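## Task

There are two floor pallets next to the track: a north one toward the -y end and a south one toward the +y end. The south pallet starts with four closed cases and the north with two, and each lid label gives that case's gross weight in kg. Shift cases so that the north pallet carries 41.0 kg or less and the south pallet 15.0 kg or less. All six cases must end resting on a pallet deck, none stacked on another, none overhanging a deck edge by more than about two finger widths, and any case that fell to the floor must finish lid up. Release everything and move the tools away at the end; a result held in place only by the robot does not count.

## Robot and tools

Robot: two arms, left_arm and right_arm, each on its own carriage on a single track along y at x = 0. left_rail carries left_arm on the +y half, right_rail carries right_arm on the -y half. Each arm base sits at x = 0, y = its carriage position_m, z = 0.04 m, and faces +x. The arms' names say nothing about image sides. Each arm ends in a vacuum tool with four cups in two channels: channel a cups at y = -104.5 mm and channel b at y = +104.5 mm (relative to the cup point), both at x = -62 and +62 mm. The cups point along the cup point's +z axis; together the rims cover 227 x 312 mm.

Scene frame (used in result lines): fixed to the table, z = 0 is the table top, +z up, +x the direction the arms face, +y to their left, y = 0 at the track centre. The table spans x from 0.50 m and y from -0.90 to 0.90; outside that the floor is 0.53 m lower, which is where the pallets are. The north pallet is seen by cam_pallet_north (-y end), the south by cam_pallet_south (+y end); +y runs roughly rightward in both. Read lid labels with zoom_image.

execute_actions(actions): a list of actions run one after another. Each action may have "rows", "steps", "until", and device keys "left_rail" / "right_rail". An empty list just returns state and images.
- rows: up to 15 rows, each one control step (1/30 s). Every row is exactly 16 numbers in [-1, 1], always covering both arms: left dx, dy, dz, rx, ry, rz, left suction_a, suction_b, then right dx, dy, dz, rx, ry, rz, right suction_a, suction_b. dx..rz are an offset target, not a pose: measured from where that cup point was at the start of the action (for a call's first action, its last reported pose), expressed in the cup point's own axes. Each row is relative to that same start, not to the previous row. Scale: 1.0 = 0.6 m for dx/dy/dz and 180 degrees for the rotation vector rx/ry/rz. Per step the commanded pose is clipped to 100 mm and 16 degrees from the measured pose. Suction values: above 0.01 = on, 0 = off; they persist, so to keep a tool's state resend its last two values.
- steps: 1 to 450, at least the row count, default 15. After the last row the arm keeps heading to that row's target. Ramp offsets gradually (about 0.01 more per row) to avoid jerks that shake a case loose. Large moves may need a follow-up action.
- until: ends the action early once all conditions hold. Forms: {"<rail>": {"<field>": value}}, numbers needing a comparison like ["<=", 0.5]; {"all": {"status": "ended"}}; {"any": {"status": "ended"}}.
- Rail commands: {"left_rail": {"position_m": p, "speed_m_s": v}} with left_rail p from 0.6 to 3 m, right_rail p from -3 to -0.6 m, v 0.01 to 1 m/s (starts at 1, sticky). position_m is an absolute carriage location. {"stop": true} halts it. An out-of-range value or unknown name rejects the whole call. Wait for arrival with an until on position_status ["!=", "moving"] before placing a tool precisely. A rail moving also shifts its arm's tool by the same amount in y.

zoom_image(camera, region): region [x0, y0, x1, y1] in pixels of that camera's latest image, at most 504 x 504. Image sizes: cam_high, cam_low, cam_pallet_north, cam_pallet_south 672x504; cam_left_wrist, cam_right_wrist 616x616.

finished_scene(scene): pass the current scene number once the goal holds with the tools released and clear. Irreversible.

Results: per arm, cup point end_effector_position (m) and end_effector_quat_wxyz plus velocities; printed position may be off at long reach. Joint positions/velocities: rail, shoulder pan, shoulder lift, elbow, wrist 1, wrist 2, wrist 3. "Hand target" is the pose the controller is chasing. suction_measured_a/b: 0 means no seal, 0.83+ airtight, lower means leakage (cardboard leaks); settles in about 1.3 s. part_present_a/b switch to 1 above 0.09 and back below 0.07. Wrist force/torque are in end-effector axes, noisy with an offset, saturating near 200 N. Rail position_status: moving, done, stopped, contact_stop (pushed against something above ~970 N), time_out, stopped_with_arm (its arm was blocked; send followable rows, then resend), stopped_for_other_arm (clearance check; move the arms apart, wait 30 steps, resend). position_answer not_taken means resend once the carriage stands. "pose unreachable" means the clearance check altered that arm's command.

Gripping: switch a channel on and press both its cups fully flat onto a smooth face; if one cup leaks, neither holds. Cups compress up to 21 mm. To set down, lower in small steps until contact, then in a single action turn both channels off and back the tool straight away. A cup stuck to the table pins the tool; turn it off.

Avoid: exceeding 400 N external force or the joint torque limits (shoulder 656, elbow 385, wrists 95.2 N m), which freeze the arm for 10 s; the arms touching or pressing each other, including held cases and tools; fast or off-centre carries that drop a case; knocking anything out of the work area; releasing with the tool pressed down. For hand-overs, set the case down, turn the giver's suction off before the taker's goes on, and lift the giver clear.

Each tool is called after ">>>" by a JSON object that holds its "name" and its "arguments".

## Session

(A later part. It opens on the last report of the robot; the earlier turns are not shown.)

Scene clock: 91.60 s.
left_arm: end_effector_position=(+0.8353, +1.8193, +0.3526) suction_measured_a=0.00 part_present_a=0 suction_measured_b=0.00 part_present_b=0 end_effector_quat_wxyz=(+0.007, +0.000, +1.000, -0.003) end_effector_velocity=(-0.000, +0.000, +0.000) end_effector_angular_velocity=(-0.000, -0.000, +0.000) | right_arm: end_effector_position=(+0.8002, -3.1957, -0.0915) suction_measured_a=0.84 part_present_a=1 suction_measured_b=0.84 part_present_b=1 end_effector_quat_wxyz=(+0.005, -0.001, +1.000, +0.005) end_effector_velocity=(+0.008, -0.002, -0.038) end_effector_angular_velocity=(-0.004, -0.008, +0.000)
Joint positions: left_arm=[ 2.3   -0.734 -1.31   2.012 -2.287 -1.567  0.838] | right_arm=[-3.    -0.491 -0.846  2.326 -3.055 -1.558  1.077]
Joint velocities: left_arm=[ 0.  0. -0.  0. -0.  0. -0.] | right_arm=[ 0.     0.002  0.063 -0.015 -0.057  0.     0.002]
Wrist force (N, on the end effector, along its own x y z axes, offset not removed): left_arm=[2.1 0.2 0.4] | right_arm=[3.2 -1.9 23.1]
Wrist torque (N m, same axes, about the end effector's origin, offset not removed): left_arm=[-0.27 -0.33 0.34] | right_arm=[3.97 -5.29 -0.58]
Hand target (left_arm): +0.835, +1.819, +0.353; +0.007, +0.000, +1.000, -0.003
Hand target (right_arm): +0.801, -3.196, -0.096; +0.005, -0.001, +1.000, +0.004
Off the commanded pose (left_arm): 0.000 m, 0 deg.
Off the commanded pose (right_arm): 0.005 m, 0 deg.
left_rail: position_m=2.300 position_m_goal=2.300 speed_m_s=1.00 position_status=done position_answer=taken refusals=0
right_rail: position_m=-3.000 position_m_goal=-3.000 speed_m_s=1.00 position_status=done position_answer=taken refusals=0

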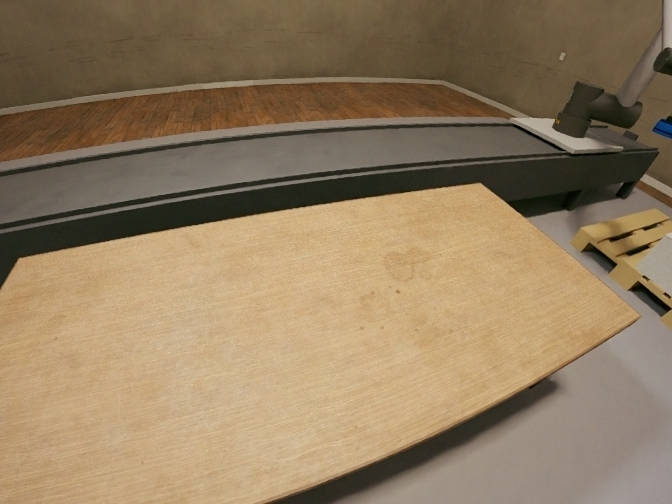

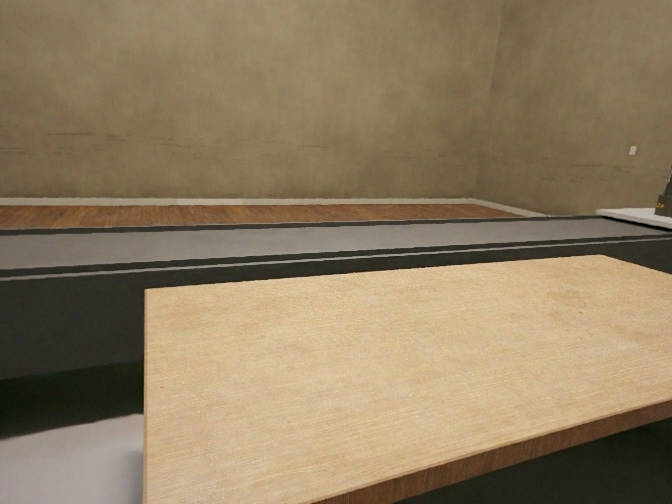

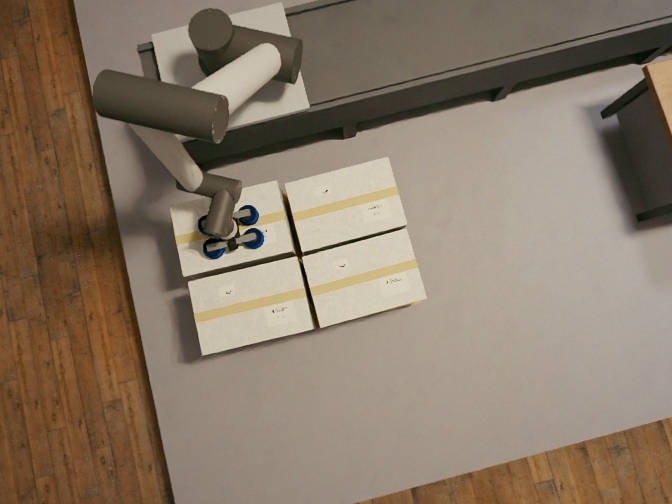

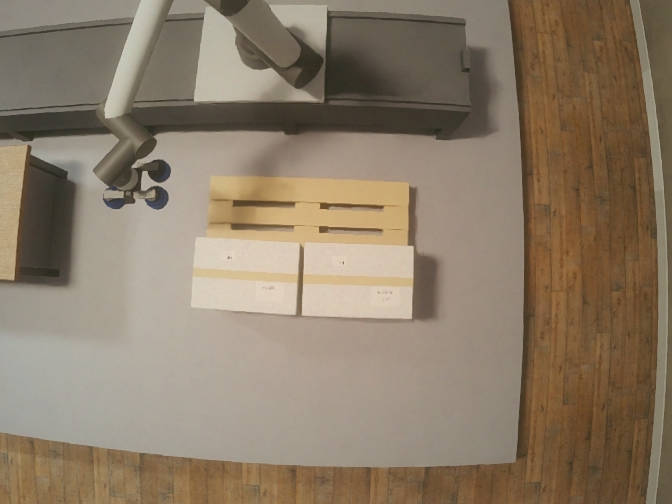

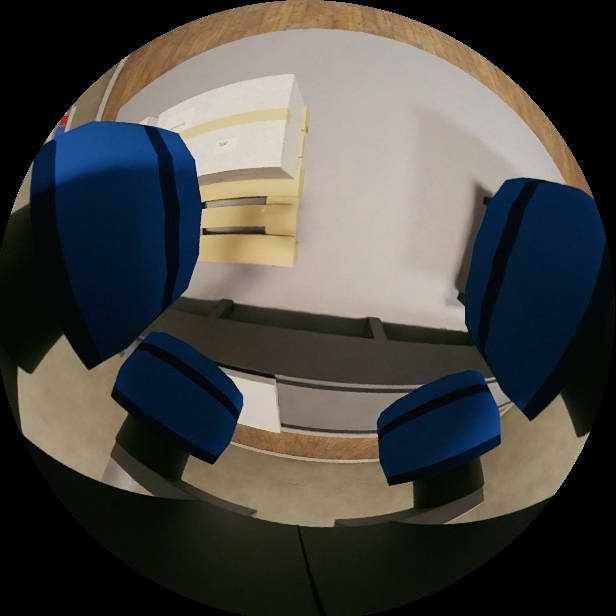

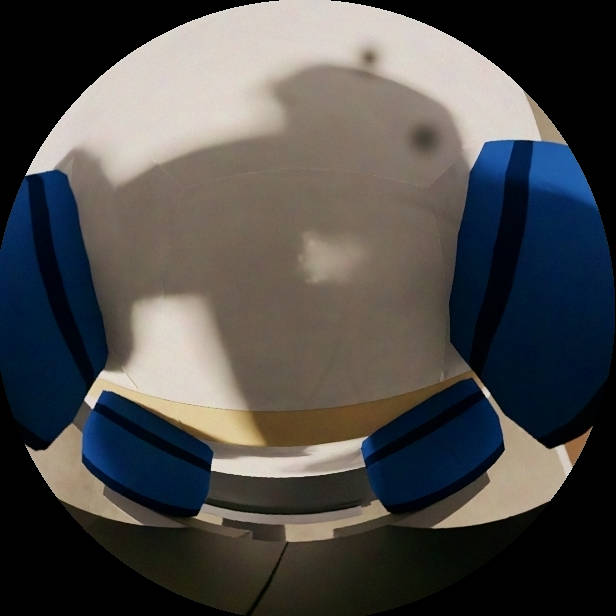

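>>> {"name": "execute_actions", "arguments": {"actions": [{"rows":[[0,0,0,0,0,0,0,0,0,0.008,0.01,0,0,0,1,1],[0,0,0,0,0,0,0,0,0,0.016,0.022,0,0,0,1,1],[0,0,0,0,0,0,0,0,0,0.018,0.034,0,0,0,1,1],[0,0,0,0,0,0,0,0,0,0.018,0.046,0,0,0,1,1],[0,0,0,0,0,0,0,0,0,0.018,0.058,0,0,0,1,1],[0,0,0,0,0,0,0,0,0,0.018,0.07,0,0,0,1,1],[0,0,0,0,0,0,0,0,0,0.018,0.08,0,0,0,1,1],[0,0,0,0,0,0,0,0,0,0.018,0.088,0,0,0,1,1],[0,0,0,0,0,0,0,0,0,0.018,0.095,0,0,0,1,1],[0,0,0,0,0,0,0,0,0,0.018,0.1,0,0,0,1,1],[0,0,0,0,0,0,0,0,0,0.018,0.104,0,0,0,1,1],[0,0,0,0,0,0,0,0,0,0.018,0.108,0,0,0,1,1]],"steps":24}]}}

>>> {"name": "zoom_image", "arguments": {"camera": "cam_pallet_north", "region": [140,150,340,300]}}

Scene clock: 92.73 s.
left_arm: end_effector_position=(+0.8353, +1.8193, +0.3526) suction_measured_a=0.00 part_present_a=0 suction_measured_b=0.00 part_present_b=0 end_effector_quat_wxyz=(+0.007, +0.000, +1.000, -0.003) end_effector_velocity=(+0.000, +0.000, +0.000) end_effector_angular_velocity=(-0.000, -0.000, -0.000) | right_arm: end_effector_position=(+0.8008, -3.1844, -0.1550) suction_measured_a=0.84 part_present_a=1 suction_measured_b=0.84 part_present_b=1 end_effector_quat_wxyz=(+0.005, -0.001, +1.000, +0.005) end_effector_velocity=(+0.001, +0.000, -0.008) end_effector_angular_velocity=(-0.000, -0.001, -0.000)
Joint positions: left_arm=[ 2.3   -0.734 -1.31   2.012 -2.287 -1.567  0.838] | right_arm=[-3.    -0.478 -0.746  2.314 -3.143 -1.558  1.09 ]
Joint velocities: left_arm=[ 0.  0. -0.  0.  0. -0.  0.] | right_arm=[ 0.     0.001  0.013 -0.003 -0.01  -0.     0.001]
Wrist force (N, on the end effector, along its own x y z axes, offset not removed): left_arm=[2.5 0.5 2.3] | right_arm=[-2.2 1.7 19.3]
Wrist torque (N m, same axes, about the end effector's origin, offset not removed): left_arm=[-0.27 -0.26 0.24] | right_arm=[4.25 -4.27 -0.52]
Hand target (left_arm): +0.835, +1.819, +0.353; +0.007, +0.000, +1.000, -0.003
Hand target (right_arm): +0.801, -3.184, -0.156; +0.005, -0.001, +1.000, +0.005
Off the commanded pose (left_arm): 0.000 m, 0 deg.
Off the commanded pose (right_arm): 0.001 m, 0 deg.
left_rail: position_m=2.300 position_m_goal=2.300 speed_m_s=1.00 position_status=done position_answer=taken refusals=0
right_rail: position_m=-3.000 position_m_goal=-3.000 speed_m_s=1.00 position_status=done position_answer=taken refusals=0

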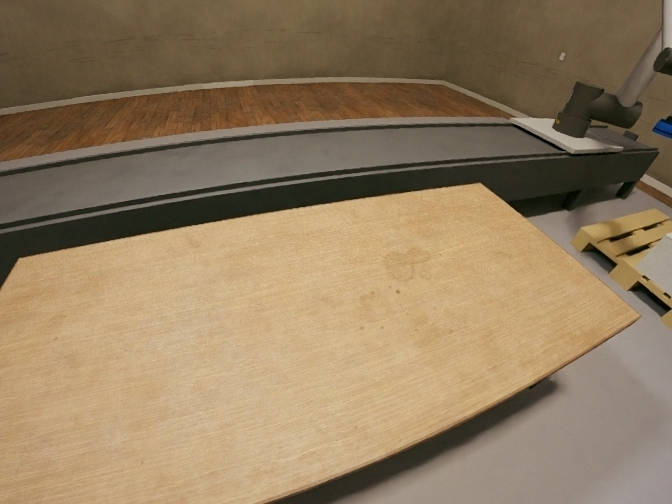

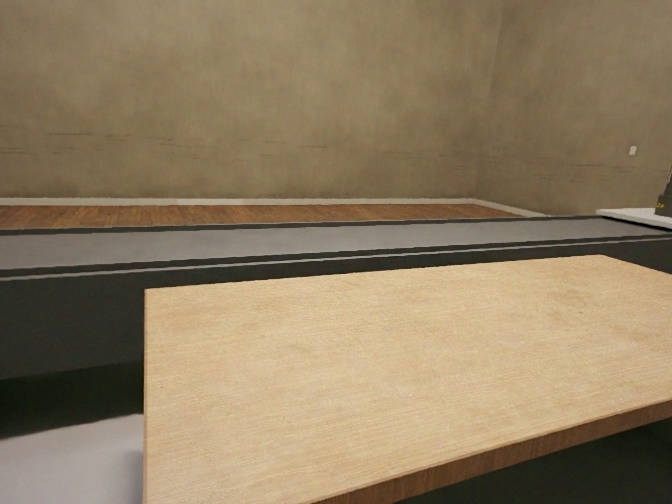

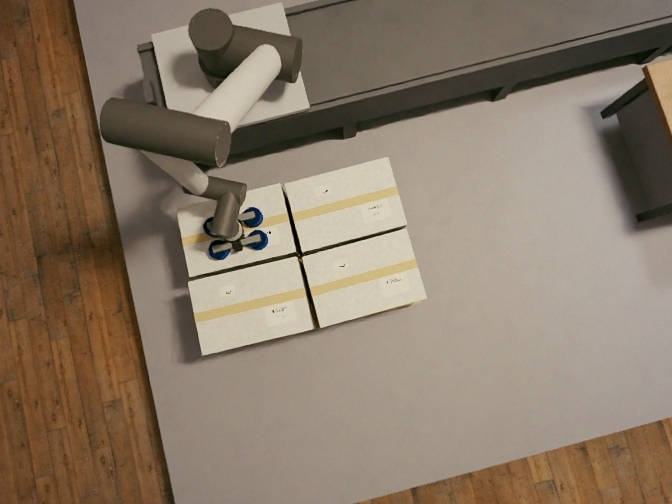

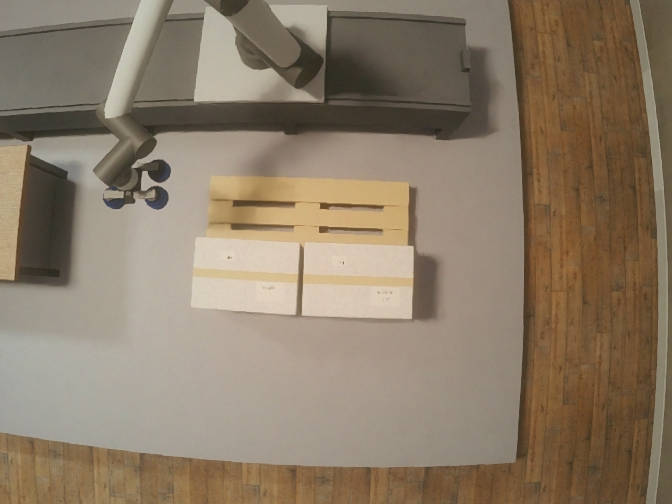

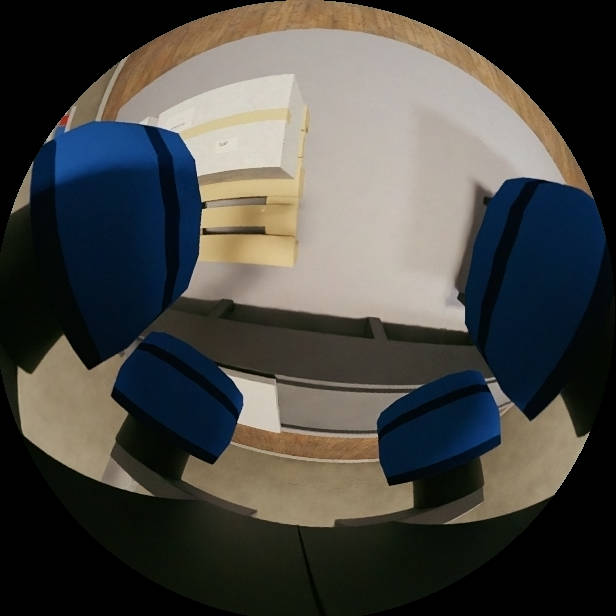

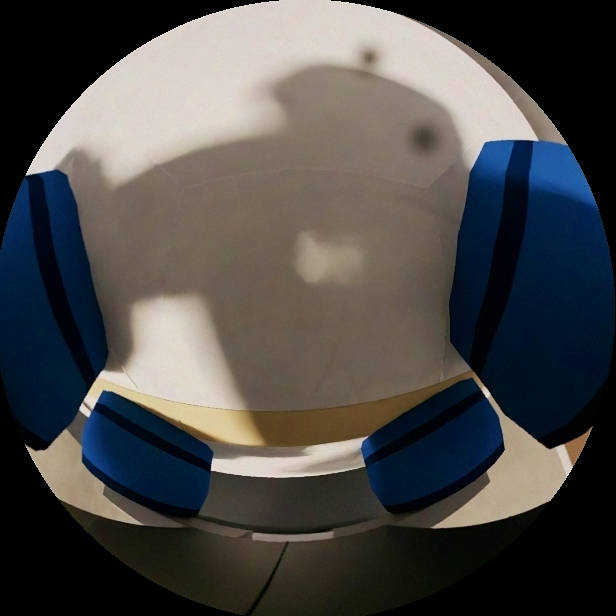

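Region (140, 150, 340, 300) of cam_pallet_north's 672x504 image, scaled by 2.520, with more detail than that image has; it fills the top 378 rows of this view, and the rest is white.

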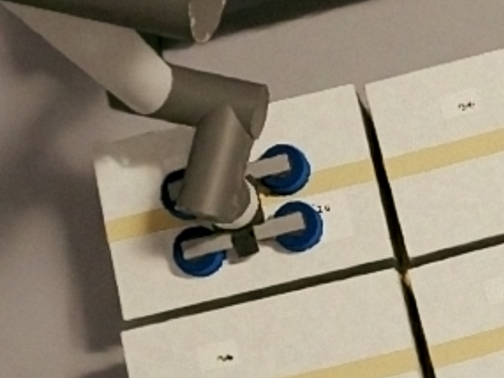

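>>> {"name": "execute_actions", "arguments": {"actions": [{"rows":[[0,0,0,0,0,0,0,0,0,0,0.004,0,0,0,1,1],[0,0,0,0,0,0,0,0,0,0,0.007,0,0,0,1,1],[0,0,0,0,0,0,0,0,0,0,0.01,0,0,0,1,1]],"steps":9}]}}

Scene clock: 93.17 s.
left_arm: end_effector_position=(+0.8353, +1.8193, +0.3526) suction_measured_a=0.00 part_present_a=0 suction_measured_b=0.00 part_present_b=0 end_effector_quat_wxyz=(+0.007, +0.000, +1.000, -0.003) end_effector_velocity=(-0.000, -0.000, +0.000) end_effector_angular_velocity=(-0.000, -0.000, +0.000) | right_arm: end_effector_position=(+0.8009, -3.1845, -0.1598) suction_measured_a=0.84 part_present_a=1 suction_measured_b=0.84 part_present_b=1 end_effector_quat_wxyz=(+0.005, -0.001, +1.000, +0.004) end_effector_velocity=(+0.001, -0.001, -0.007) end_effector_angular_velocity=(-0.005, -0.001, +0.000)
Joint positions: left_arm=[ 2.3   -0.734 -1.31   2.012 -2.287 -1.567  0.838] | right_arm=[-3.    -0.478 -0.738  2.312 -3.149 -1.559  1.091]
Joint velocities: left_arm=[ 0. -0. -0.  0.  0.  0. -0.] | right_arm=[ 0.     0.001  0.012 -0.003 -0.012 -0.004  0.   ]
Wrist force (N, on the end effector, along its own x y z axes, offset not removed): left_arm=[4.1 -1.3 2.2] | right_arm=[-3.2 19.9 -68.2]
Wrist torque (N m, same axes, about the end effector's origin, offset not removed): left_arm=[-0.39 -0.48 0.34] | right_arm=[22.47 11.40 1.62]
Hand target (left_arm): +0.835, +1.819, +0.353; +0.007, +0.000, +1.000, -0.003
Hand target (right_arm): +0.801, -3.184, -0.161; +0.005, -0.001, +1.000, +0.005
Off the commanded pose (left_arm): 0.000 m, 0 deg.
Off the commanded pose (right_arm): 0.001 m, 0 deg.
left_rail: position_m=2.300 position_m_goal=2.300 speed_m_s=1.00 position_status=done position_answer=taken refusals=0
right_rail: position_m=-3.000 position_m_goal=-3.000 speed_m_s=1.00 position_status=done position_answer=taken refusals=0

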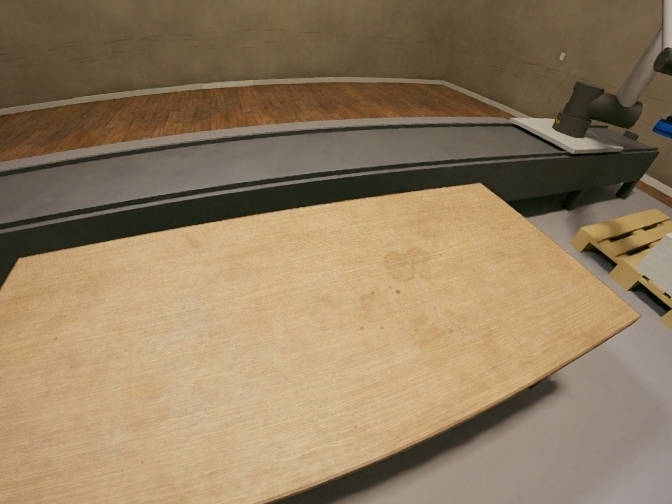

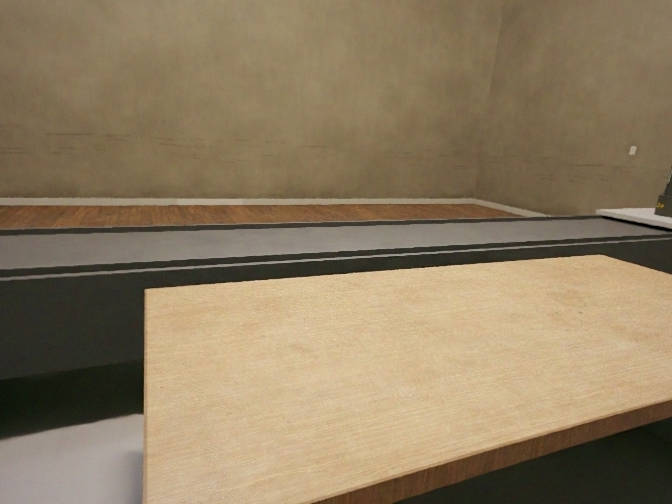

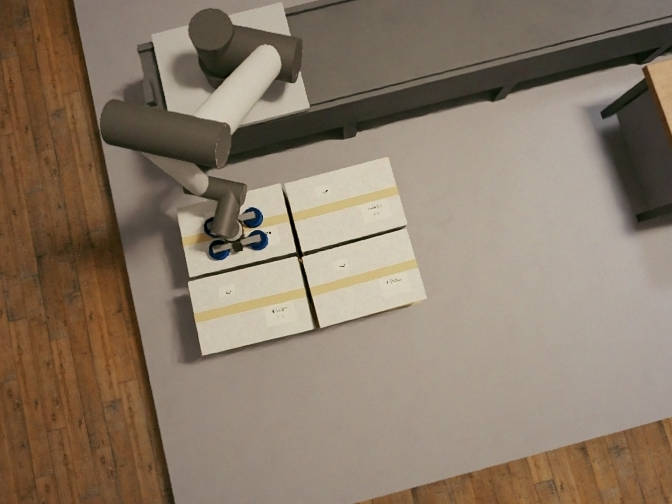

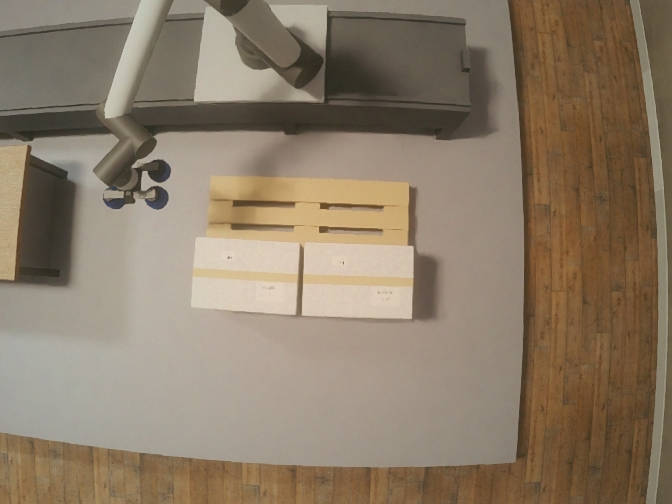

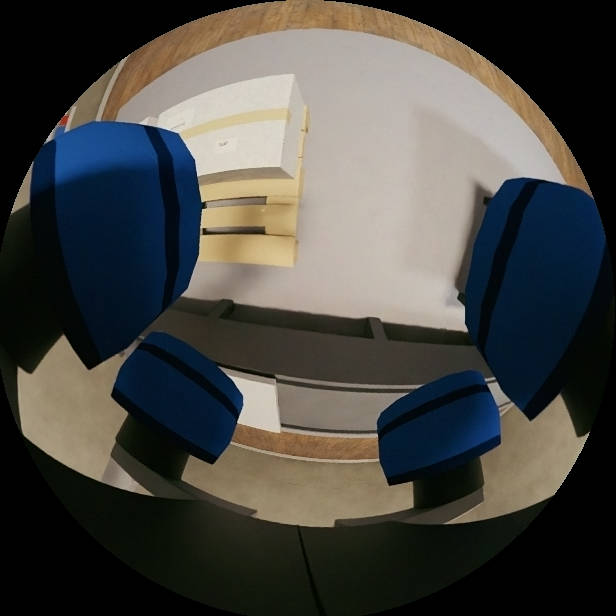

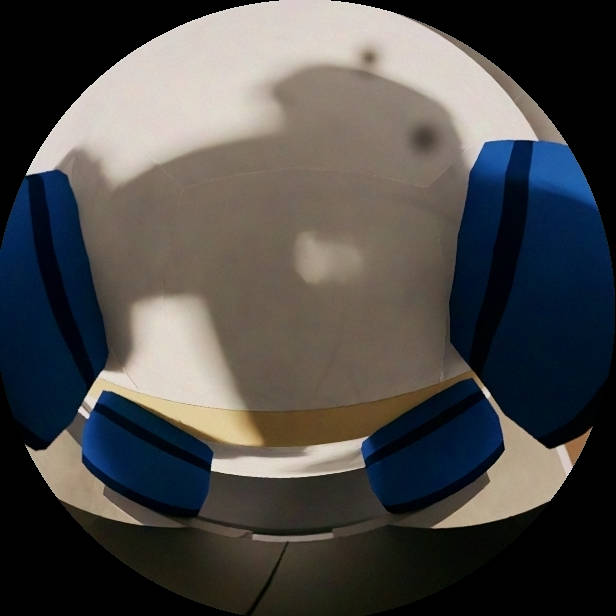

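Touching. Release and lift.

>>> {"name": "execute_actions", "arguments": {"actions": [{"rows":[[0,0,0,0,0,0,0,0,0,0,-0.03,0,0,0,0,0],[0,0,0,0,0,0,0,0,0,0,-0.05,0,0,0,0,0],[0,0,0,0,0,0,0,0,0,0,-0.08,0,0,0,0,0],[0,0,0,0,0,0,0,0,0,0,-0.6,0,0,0,0,0]],"steps":25}]}}

>>> {"name": "zoom_image", "arguments": {"camera": "cam_pallet_north", "region": [110,130,450,370]}}

Scene clock: 94.17 s.
left_arm: end_effector_position=(+0.8353, +1.8193, +0.3526) suction_measured_a=0.00 part_present_a=0 suction_measured_b=0.00 part_present_b=0 end_effector_quat_wxyz=(+0.007, +0.000, +1.000, -0.003) end_effector_velocity=(+0.000, -0.000, -0.000) end_effector_angular_velocity=(+0.000, +0.000, -0.000) | right_arm: end_effector_position=(+0.7998, -3.1863, +0.1384) suction_measured_a=0.00 part_present_a=0 suction_measured_b=0.00 part_present_b=0 end_effector_quat_wxyz=(+0.011, -0.001, +1.000, +0.001) end_effector_velocity=(-0.005, -0.006, +0.400) end_effector_angular_velocity=(-0.004, -0.006, +0.000)
Joint positions: left_arm=[ 2.3   -0.734 -1.31   2.012 -2.287 -1.567  0.838] | right_arm=[-3.    -0.481 -1.199  2.319 -2.71  -1.558  1.088]
Joint velocities: left_arm=[ 0.  0.  0. -0.  0. -0.  0.] | right_arm=[ 0.    -0.009 -0.571 -0.121  0.685 -0.001 -0.009]
Wrist force (N, on the end effector, along its own x y z axes, offset not removed): left_arm=[1.4 0.4 1.8] | right_arm=[0.9 1.5 -6.0]
Wrist torque (N m, same axes, about the end effector's origin, offset not removed): left_arm=[-0.24 -0.09 0.41] | right_arm=[-0.38 -0.63 -0.34]
Hand target (left_arm): +0.835, +1.819, +0.353; +0.007, +0.000, +1.000, -0.003
Hand target (right_arm): +0.796, -3.186, +0.195; +0.009, -0.001, +1.000, +0.002
Off the commanded pose (left_arm): 0.000 m, 0 deg.
Off the commanded pose (right_arm): 0.062 m, 1 deg.
left_rail: position_m=2.300 position_m_goal=2.300 speed_m_s=1.00 position_status=done position_answer=taken refusals=0
right_rail: position_m=-3.000 position_m_goal=-3.000 speed_m_s=1.00 position_status=done position_answer=taken refusals=0

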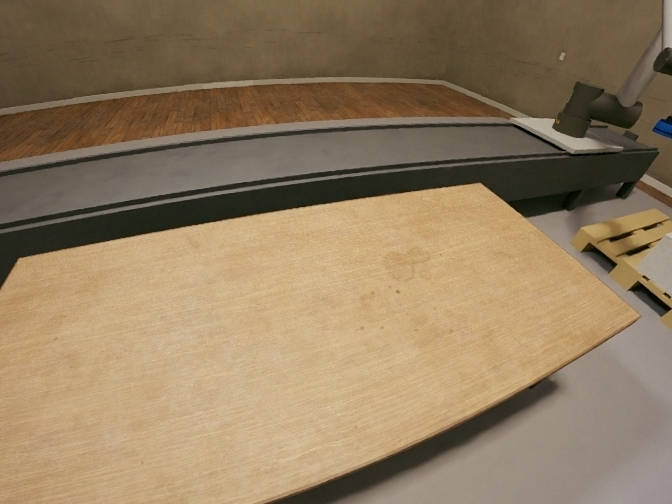

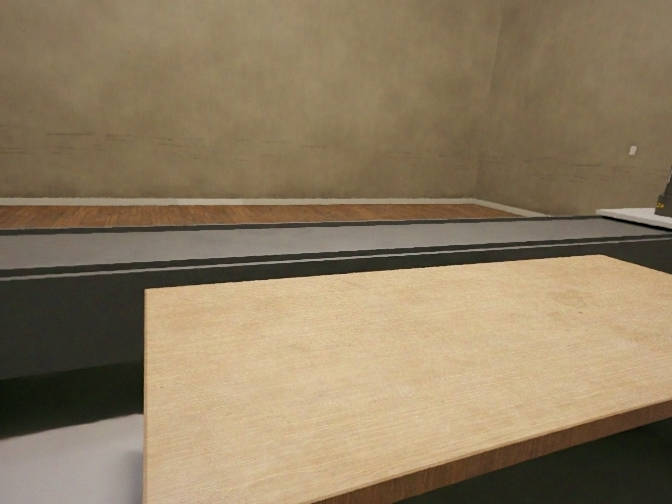

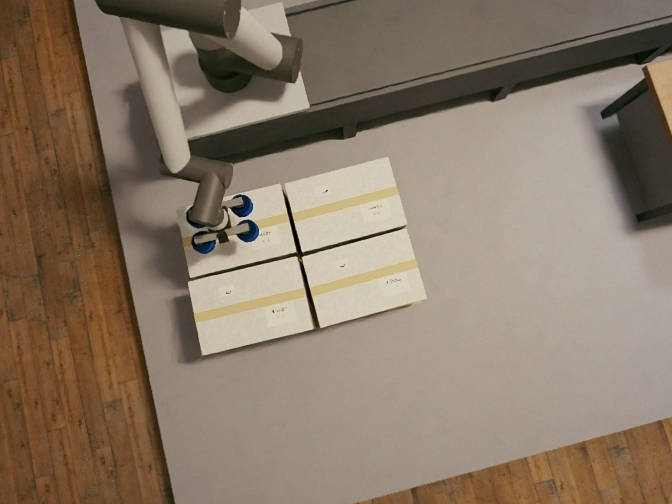

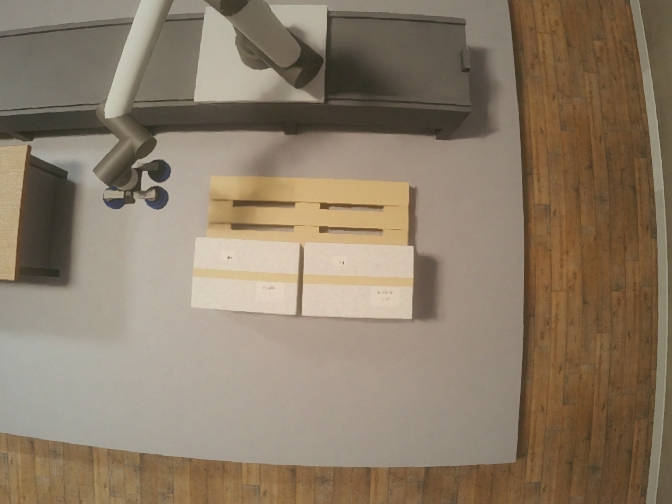

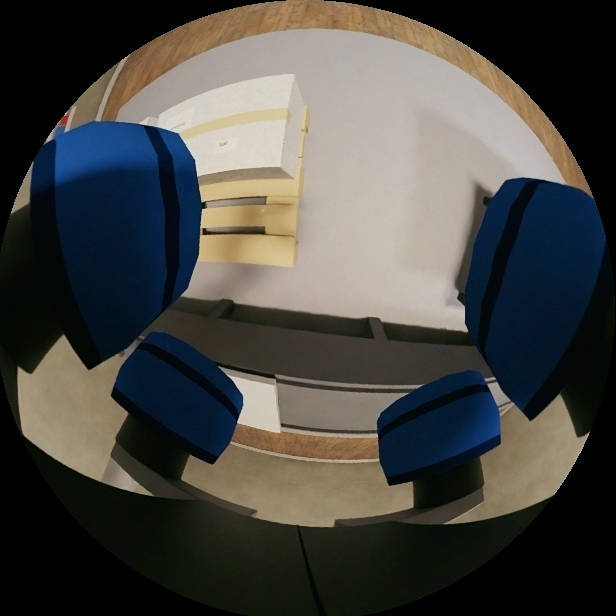

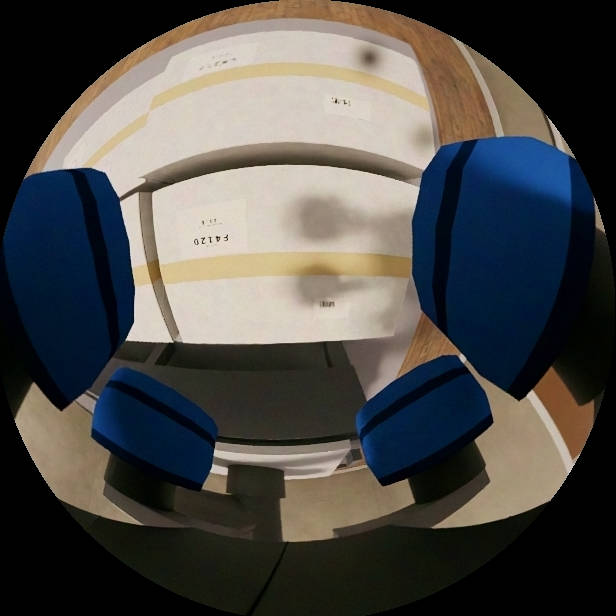

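Region (110, 130, 450, 370) of cam_pallet_north's 672x504 image, scaled by 1.482, with more detail than that image has; it fills the top 356 rows of this view, and the rest is white.

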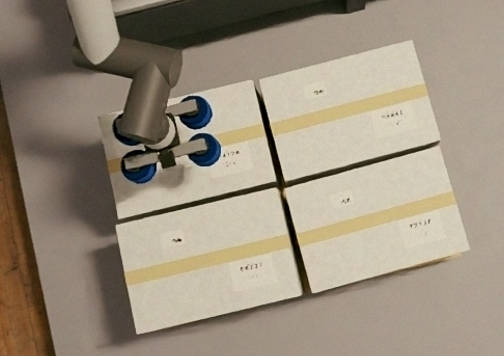

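>>> {"name": "finished_scene", "arguments": {"scene": 1}}

The scene is finished: the task was done.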